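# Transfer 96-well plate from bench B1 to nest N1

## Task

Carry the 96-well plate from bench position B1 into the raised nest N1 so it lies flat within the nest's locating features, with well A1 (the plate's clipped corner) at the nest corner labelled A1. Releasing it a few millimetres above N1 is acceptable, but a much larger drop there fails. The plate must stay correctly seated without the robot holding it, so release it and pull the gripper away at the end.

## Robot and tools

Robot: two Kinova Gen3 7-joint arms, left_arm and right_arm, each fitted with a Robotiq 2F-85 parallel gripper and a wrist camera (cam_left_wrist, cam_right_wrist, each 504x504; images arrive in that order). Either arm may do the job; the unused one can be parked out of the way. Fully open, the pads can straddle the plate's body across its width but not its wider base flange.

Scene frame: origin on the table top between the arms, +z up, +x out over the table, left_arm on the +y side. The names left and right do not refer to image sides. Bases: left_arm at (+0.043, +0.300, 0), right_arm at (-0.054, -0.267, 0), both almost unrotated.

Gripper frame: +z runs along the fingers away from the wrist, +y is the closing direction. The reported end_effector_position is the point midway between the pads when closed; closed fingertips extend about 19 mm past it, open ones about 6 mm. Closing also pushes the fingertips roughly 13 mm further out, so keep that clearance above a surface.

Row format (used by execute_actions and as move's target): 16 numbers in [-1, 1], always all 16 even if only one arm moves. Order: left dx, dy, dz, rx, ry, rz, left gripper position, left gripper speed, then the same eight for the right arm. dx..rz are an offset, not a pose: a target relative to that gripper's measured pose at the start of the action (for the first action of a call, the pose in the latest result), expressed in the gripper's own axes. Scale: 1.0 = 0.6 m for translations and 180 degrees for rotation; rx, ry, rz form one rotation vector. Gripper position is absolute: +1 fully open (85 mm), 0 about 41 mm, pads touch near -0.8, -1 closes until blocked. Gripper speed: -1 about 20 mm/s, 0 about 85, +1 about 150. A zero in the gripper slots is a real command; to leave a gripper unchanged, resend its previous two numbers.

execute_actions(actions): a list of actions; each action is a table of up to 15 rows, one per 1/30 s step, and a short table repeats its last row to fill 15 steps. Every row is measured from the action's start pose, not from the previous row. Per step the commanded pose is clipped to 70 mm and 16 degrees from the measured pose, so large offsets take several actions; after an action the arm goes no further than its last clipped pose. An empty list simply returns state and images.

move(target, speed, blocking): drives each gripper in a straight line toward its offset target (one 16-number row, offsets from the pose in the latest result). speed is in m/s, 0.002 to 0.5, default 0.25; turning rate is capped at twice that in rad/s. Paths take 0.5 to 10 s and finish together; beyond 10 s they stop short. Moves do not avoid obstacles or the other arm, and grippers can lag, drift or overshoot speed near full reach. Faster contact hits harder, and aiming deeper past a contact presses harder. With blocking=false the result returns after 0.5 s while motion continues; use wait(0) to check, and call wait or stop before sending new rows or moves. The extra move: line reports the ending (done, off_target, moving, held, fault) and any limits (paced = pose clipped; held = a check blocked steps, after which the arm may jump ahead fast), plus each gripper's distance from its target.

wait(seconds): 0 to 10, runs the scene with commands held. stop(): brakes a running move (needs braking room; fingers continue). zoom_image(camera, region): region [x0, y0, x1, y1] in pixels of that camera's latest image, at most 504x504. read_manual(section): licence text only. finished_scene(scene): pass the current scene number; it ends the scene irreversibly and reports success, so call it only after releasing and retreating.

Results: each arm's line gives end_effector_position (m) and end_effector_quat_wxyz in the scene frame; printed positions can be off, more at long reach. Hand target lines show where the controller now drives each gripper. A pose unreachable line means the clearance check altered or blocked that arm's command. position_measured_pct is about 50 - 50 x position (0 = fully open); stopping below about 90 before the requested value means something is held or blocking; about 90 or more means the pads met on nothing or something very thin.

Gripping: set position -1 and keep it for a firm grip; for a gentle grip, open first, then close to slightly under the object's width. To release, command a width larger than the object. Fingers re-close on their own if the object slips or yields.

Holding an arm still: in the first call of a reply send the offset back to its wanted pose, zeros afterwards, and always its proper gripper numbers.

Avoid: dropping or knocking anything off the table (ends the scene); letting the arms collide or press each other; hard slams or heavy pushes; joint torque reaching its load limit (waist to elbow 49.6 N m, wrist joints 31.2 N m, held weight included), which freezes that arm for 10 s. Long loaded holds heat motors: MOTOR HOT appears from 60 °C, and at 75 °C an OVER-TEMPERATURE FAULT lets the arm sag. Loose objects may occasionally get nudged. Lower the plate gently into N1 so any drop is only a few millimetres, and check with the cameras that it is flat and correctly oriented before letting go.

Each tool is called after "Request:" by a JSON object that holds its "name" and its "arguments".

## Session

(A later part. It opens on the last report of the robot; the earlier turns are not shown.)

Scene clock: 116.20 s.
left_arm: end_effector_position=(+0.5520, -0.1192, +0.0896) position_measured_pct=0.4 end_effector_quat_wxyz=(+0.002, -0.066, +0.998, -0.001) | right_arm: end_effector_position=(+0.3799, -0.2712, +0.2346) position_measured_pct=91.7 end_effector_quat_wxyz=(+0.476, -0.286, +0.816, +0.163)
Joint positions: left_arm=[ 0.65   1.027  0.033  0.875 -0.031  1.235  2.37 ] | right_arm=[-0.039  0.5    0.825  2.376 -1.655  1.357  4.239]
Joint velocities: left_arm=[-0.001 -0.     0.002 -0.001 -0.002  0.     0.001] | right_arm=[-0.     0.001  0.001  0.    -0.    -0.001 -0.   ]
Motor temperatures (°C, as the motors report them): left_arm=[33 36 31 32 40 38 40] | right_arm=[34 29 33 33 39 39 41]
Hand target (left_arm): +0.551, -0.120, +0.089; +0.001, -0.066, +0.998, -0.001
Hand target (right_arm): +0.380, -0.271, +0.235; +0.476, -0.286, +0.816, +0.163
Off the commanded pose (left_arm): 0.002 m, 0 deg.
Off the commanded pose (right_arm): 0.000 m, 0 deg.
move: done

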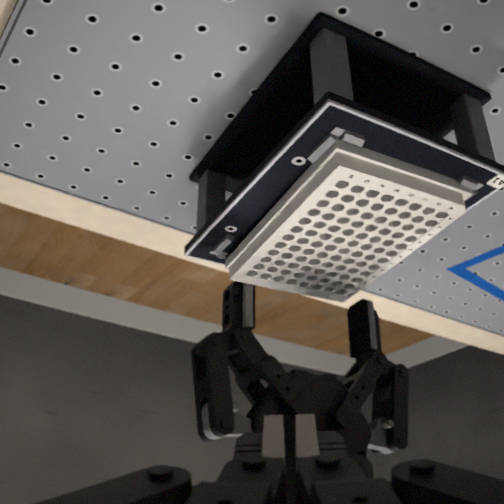

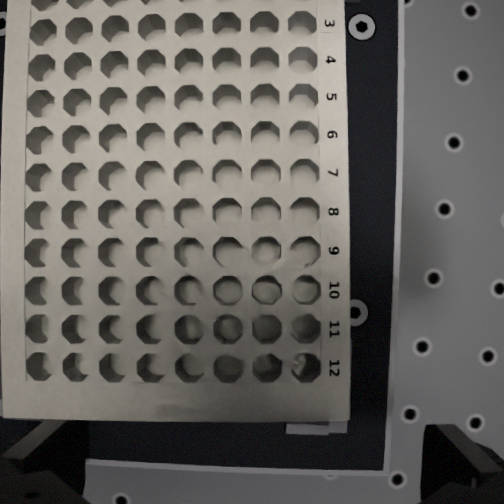

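Request:
{"name": "move", "arguments": {"target": [0.0058,-0.0083,0.001,0,0,0,1,0, 0,0,0,0,0,0,-1,1], "speed": 0.01}}

Scene clock: 117.47 s.
left_arm: end_effector_position=(+0.5504, -0.1234, +0.0892) position_measured_pct=0.4 end_effector_quat_wxyz=(+0.003, -0.067, +0.998, -0.001) | right_arm: end_effector_position=(+0.3799, -0.2712, +0.2346) position_measured_pct=91.7 end_effector_quat_wxyz=(+0.476, -0.286, +0.816, +0.163)
Joint positions: left_arm=[ 0.657  1.031  0.033  0.867 -0.032  1.238  2.38 ] | right_arm=[-0.039  0.5    0.825  2.376 -1.655  1.357  4.239]
Joint velocities: left_arm=[-0.002 -0.     0.003 -0.001 -0.003 -0.001  0.001] | right_arm=[ 0.    -0.    -0.    -0.    -0.001 -0.     0.001]
Motor temperatures (°C, as the motors report them): left_arm=[33 36 31 32 40 38 40] | right_arm=[34 29 33 33 39 39 41]
Hand target (left_arm): +0.549, -0.125, +0.089; +0.002, -0.066, +0.998, -0.001
Hand target (right_arm): +0.380, -0.271, +0.235; +0.476, -0.286, +0.816, +0.163
Off the commanded pose (left_arm): 0.002 m, 0 deg.
Off the commanded pose (right_arm): 0.000 m, 0 deg.
move: done

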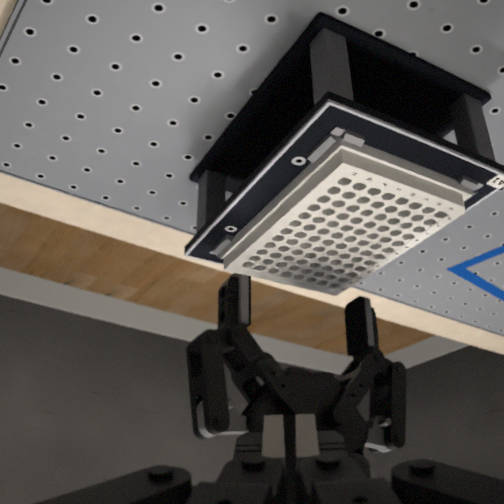

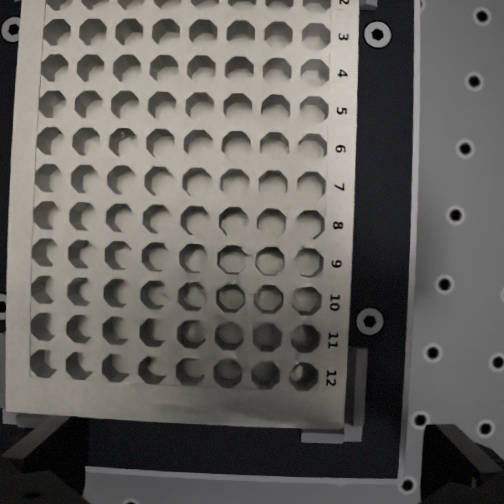

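Aligned. Back off so it drops in, then rise.

Request:
{"name": "move", "arguments": {"target": [-0.006,0,0,0,0,0,1,0, 0,0,0,0,0,0,-1,1], "speed": 0.01}}

Request:
{"name": "zoom_image", "arguments": {"camera": "cam_left_wrist", "region": [180, 90, 504, 320]}}

Scene clock: 119.10 s.
left_arm: end_effector_position=(+0.5540, -0.1230, +0.0893) position_measured_pct=0.4 end_effector_quat_wxyz=(+0.003, -0.067, +0.998, -0.001) | right_arm: end_effector_position=(+0.3799, -0.2712, +0.2346) position_measured_pct=91.7 end_effector_quat_wxyz=(+0.476, -0.286, +0.816, +0.163)
Joint positions: left_arm=[ 0.653  1.038  0.034  0.851 -0.033  1.247  2.376] | right_arm=[-0.039  0.5    0.825  2.376 -1.655  1.357  4.239]
Joint velocities: left_arm=[ 0.001  0.001  0.001 -0.     0.     0.     0.   ] | right_arm=[-0.001 -0.     0.     0.    -0.001  0.001 -0.   ]
Motor temperatures (°C, as the motors report them): left_arm=[33 36 31 32 40 38 40] | right_arm=[34 29 33 33 39 39 41]
Hand target (left_arm): +0.554, -0.123, +0.089; +0.003, -0.067, +0.998, -0.001
Hand target (right_arm): +0.380, -0.271, +0.235; +0.476, -0.286, +0.816, +0.163
Off the commanded pose (left_arm): 0.000 m, 0 deg.
Off the commanded pose (right_arm): 0.000 m, 0 deg.
move: done

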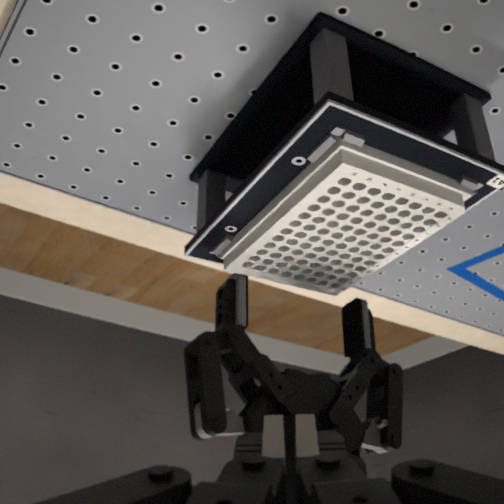

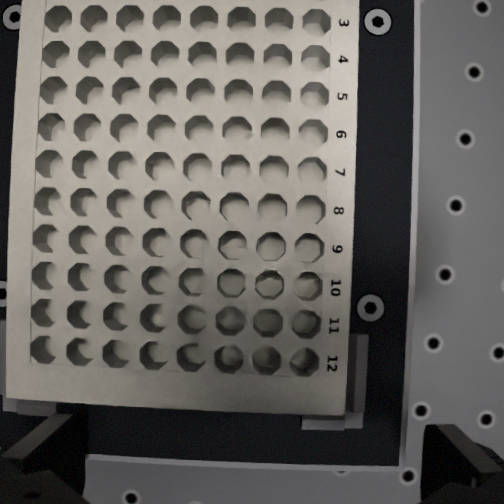

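Region (180, 90, 504, 320) of cam_left_wrist's 504x504 image, scaled by 1.556; it fills the top 358 rows of this view, and the rest is white.

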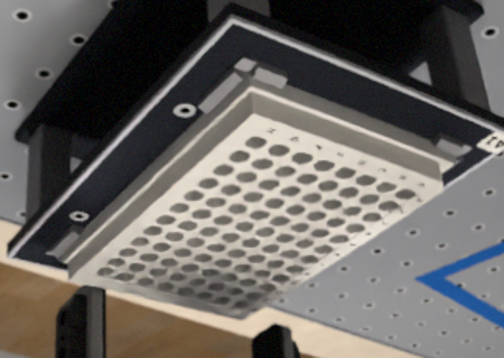

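Request:
{"name": "move", "arguments": {"target": [0.038,-0.033,-0.24,0,0,0,1,0, 0,0,0,0,0,0,-1,1], "speed": 0.2}}

Request:
{"name": "zoom_image", "arguments": {"camera": "cam_left_wrist", "region": [180, 200, 300, 300]}}

Request:
{"name": "zoom_image", "arguments": {"camera": "cam_right_wrist", "region": [120, 300, 400, 440]}}

Request:
{"name": "zoom_image", "arguments": {"camera": "cam_right_wrist", "region": [120, 60, 400, 200]}}

Scene clock: 120.87 s.
left_arm: end_effector_position=(+0.5333, -0.1454, +0.2337) position_measured_pct=0.4 end_effector_quat_wxyz=(+0.003, -0.067, +0.998, -0.001) | right_arm: end_effector_position=(+0.3799, -0.2712, +0.2346) position_measured_pct=91.7 end_effector_quat_wxyz=(+0.476, -0.286, +0.816, +0.163)
Joint positions: left_arm=[ 0.7    0.967  0.045  0.538 -0.04   1.631  2.419] | right_arm=[-0.039  0.5    0.825  2.376 -1.655  1.357  4.239]
Joint velocities: left_arm=[ 0.001  0.007  0.    -0.003 -0.     0.002  0.   ] | right_arm=[ 0.    -0.001  0.     0.002  0.     0.001 -0.   ]
Motor temperatures (°C, as the motors report them): left_arm=[33 36 31 32 40 38 40] | right_arm=[34 29 33 33 39 39 41]
Hand target (left_arm): +0.533, -0.146, +0.233; +0.003, -0.067, +0.998, -0.001
Hand target (right_arm): +0.380, -0.271, +0.235; +0.476, -0.286, +0.816, +0.163
Off the commanded pose (left_arm): 0.000 m, 0 deg.
Off the commanded pose (right_arm): 0.000 m, 0 deg.
move: done

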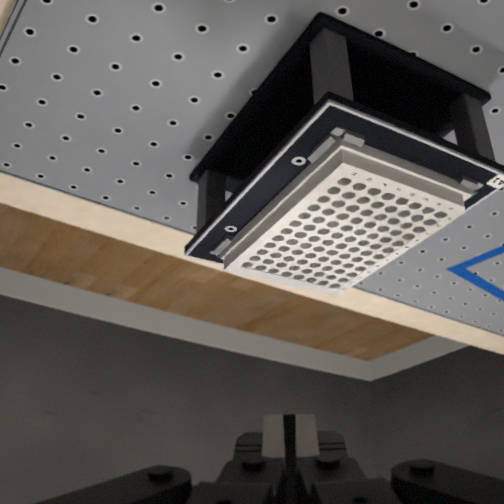

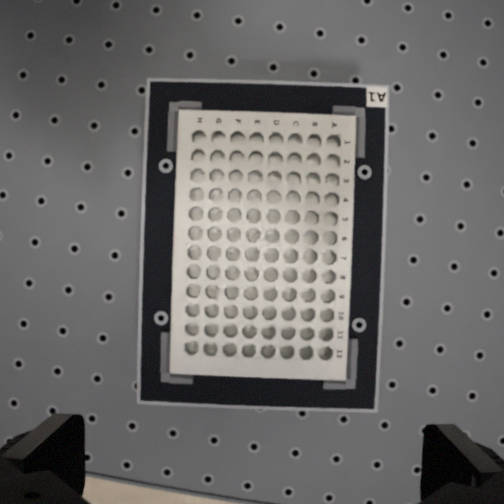

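Region (180, 200, 300, 300) of cam_left_wrist's 504x504 image, scaled by 4.200.

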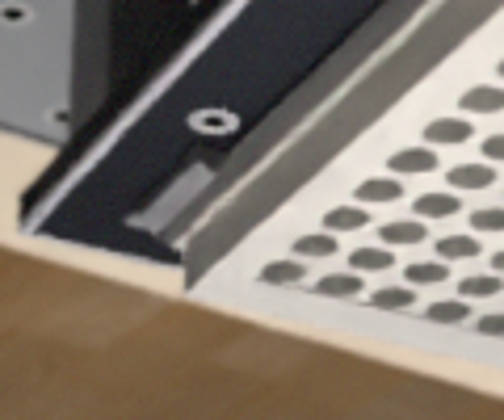

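Region (120, 300, 400, 440) of cam_right_wrist's 504x504 image, scaled by 1.800.

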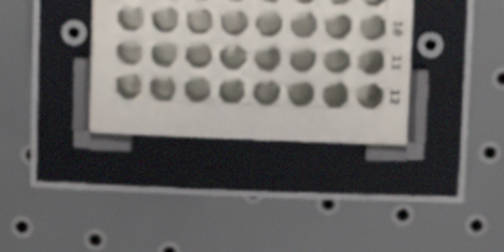

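Region (120, 60, 400, 200) of cam_right_wrist's 504x504 image, scaled by 1.800.

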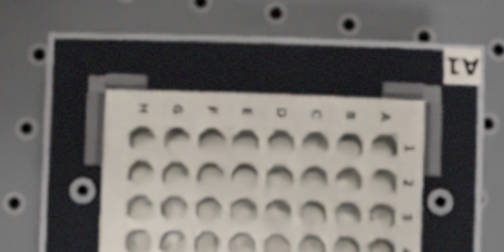

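Request:
{"name": "zoom_image", "arguments": {"camera": "cam_left_wrist", "region": [280, 110, 400, 210]}}

Region (280, 110, 400, 210) of cam_left_wrist's 504x504 image, scaled by 4.200.

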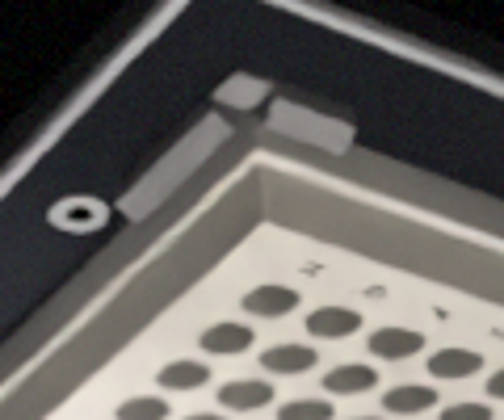

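Request:
{"name": "move", "arguments": {"target": [0.1,0.3,-0.03,0,0,0,1,0, -0.03,-0.1,-0.06,0,0,0,-1,1], "speed": 0.3}}

Request:
{"name": "finished_scene", "arguments": {"scene": 1}}

Scene clock: 123.13 s.
left_arm: end_effector_position=(+0.4495, +0.0245, +0.2509) position_measured_pct=0.4 end_effector_quat_wxyz=(+0.003, -0.067, +0.998, -0.001) | right_arm: end_effector_position=(+0.3992, -0.3323, +0.2681) position_measured_pct=91.7 end_effector_quat_wxyz=(+0.475, -0.286, +0.816, +0.163)
Joint positions: left_arm=[ 0.548  0.468  0.012  1.421 -0.008  1.247  2.257] | right_arm=[ 0.065  0.497  0.862  2.173 -1.513  1.43   4.068]
Joint velocities: left_arm=[-0.001 -0.006 -0.002  0.     0.001 -0.001 -0.001] | right_arm=[0.    0.001 0.001 0.    0.002 0.    0.001]
Motor temperatures (°C, as the motors report them): left_arm=[33 36 31 32 40 38 40] | right_arm=[34 29 33 33 39 39 41]
Hand target (left_arm): +0.449, +0.025, +0.251; +0.003, -0.067, +0.998, -0.001
Hand target (right_arm): +0.399, -0.332, +0.268; +0.475, -0.286, +0.816, +0.163
Off the commanded pose (left_arm): 0.000 m, 0 deg.
Off the commanded pose (right_arm): 0.001 m, 0 deg.
move: done

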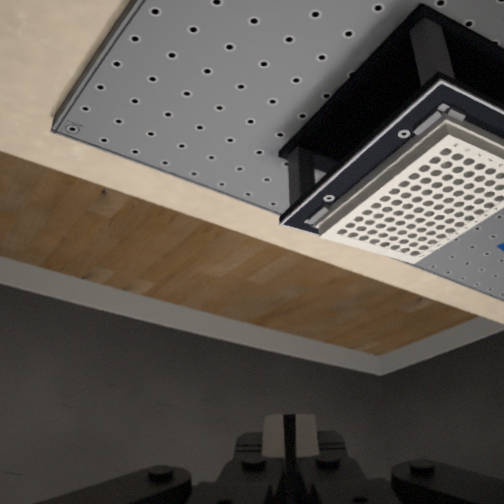

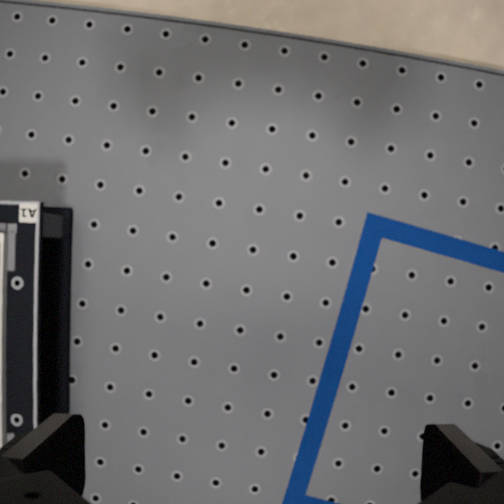

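The scene is finished: the task was done.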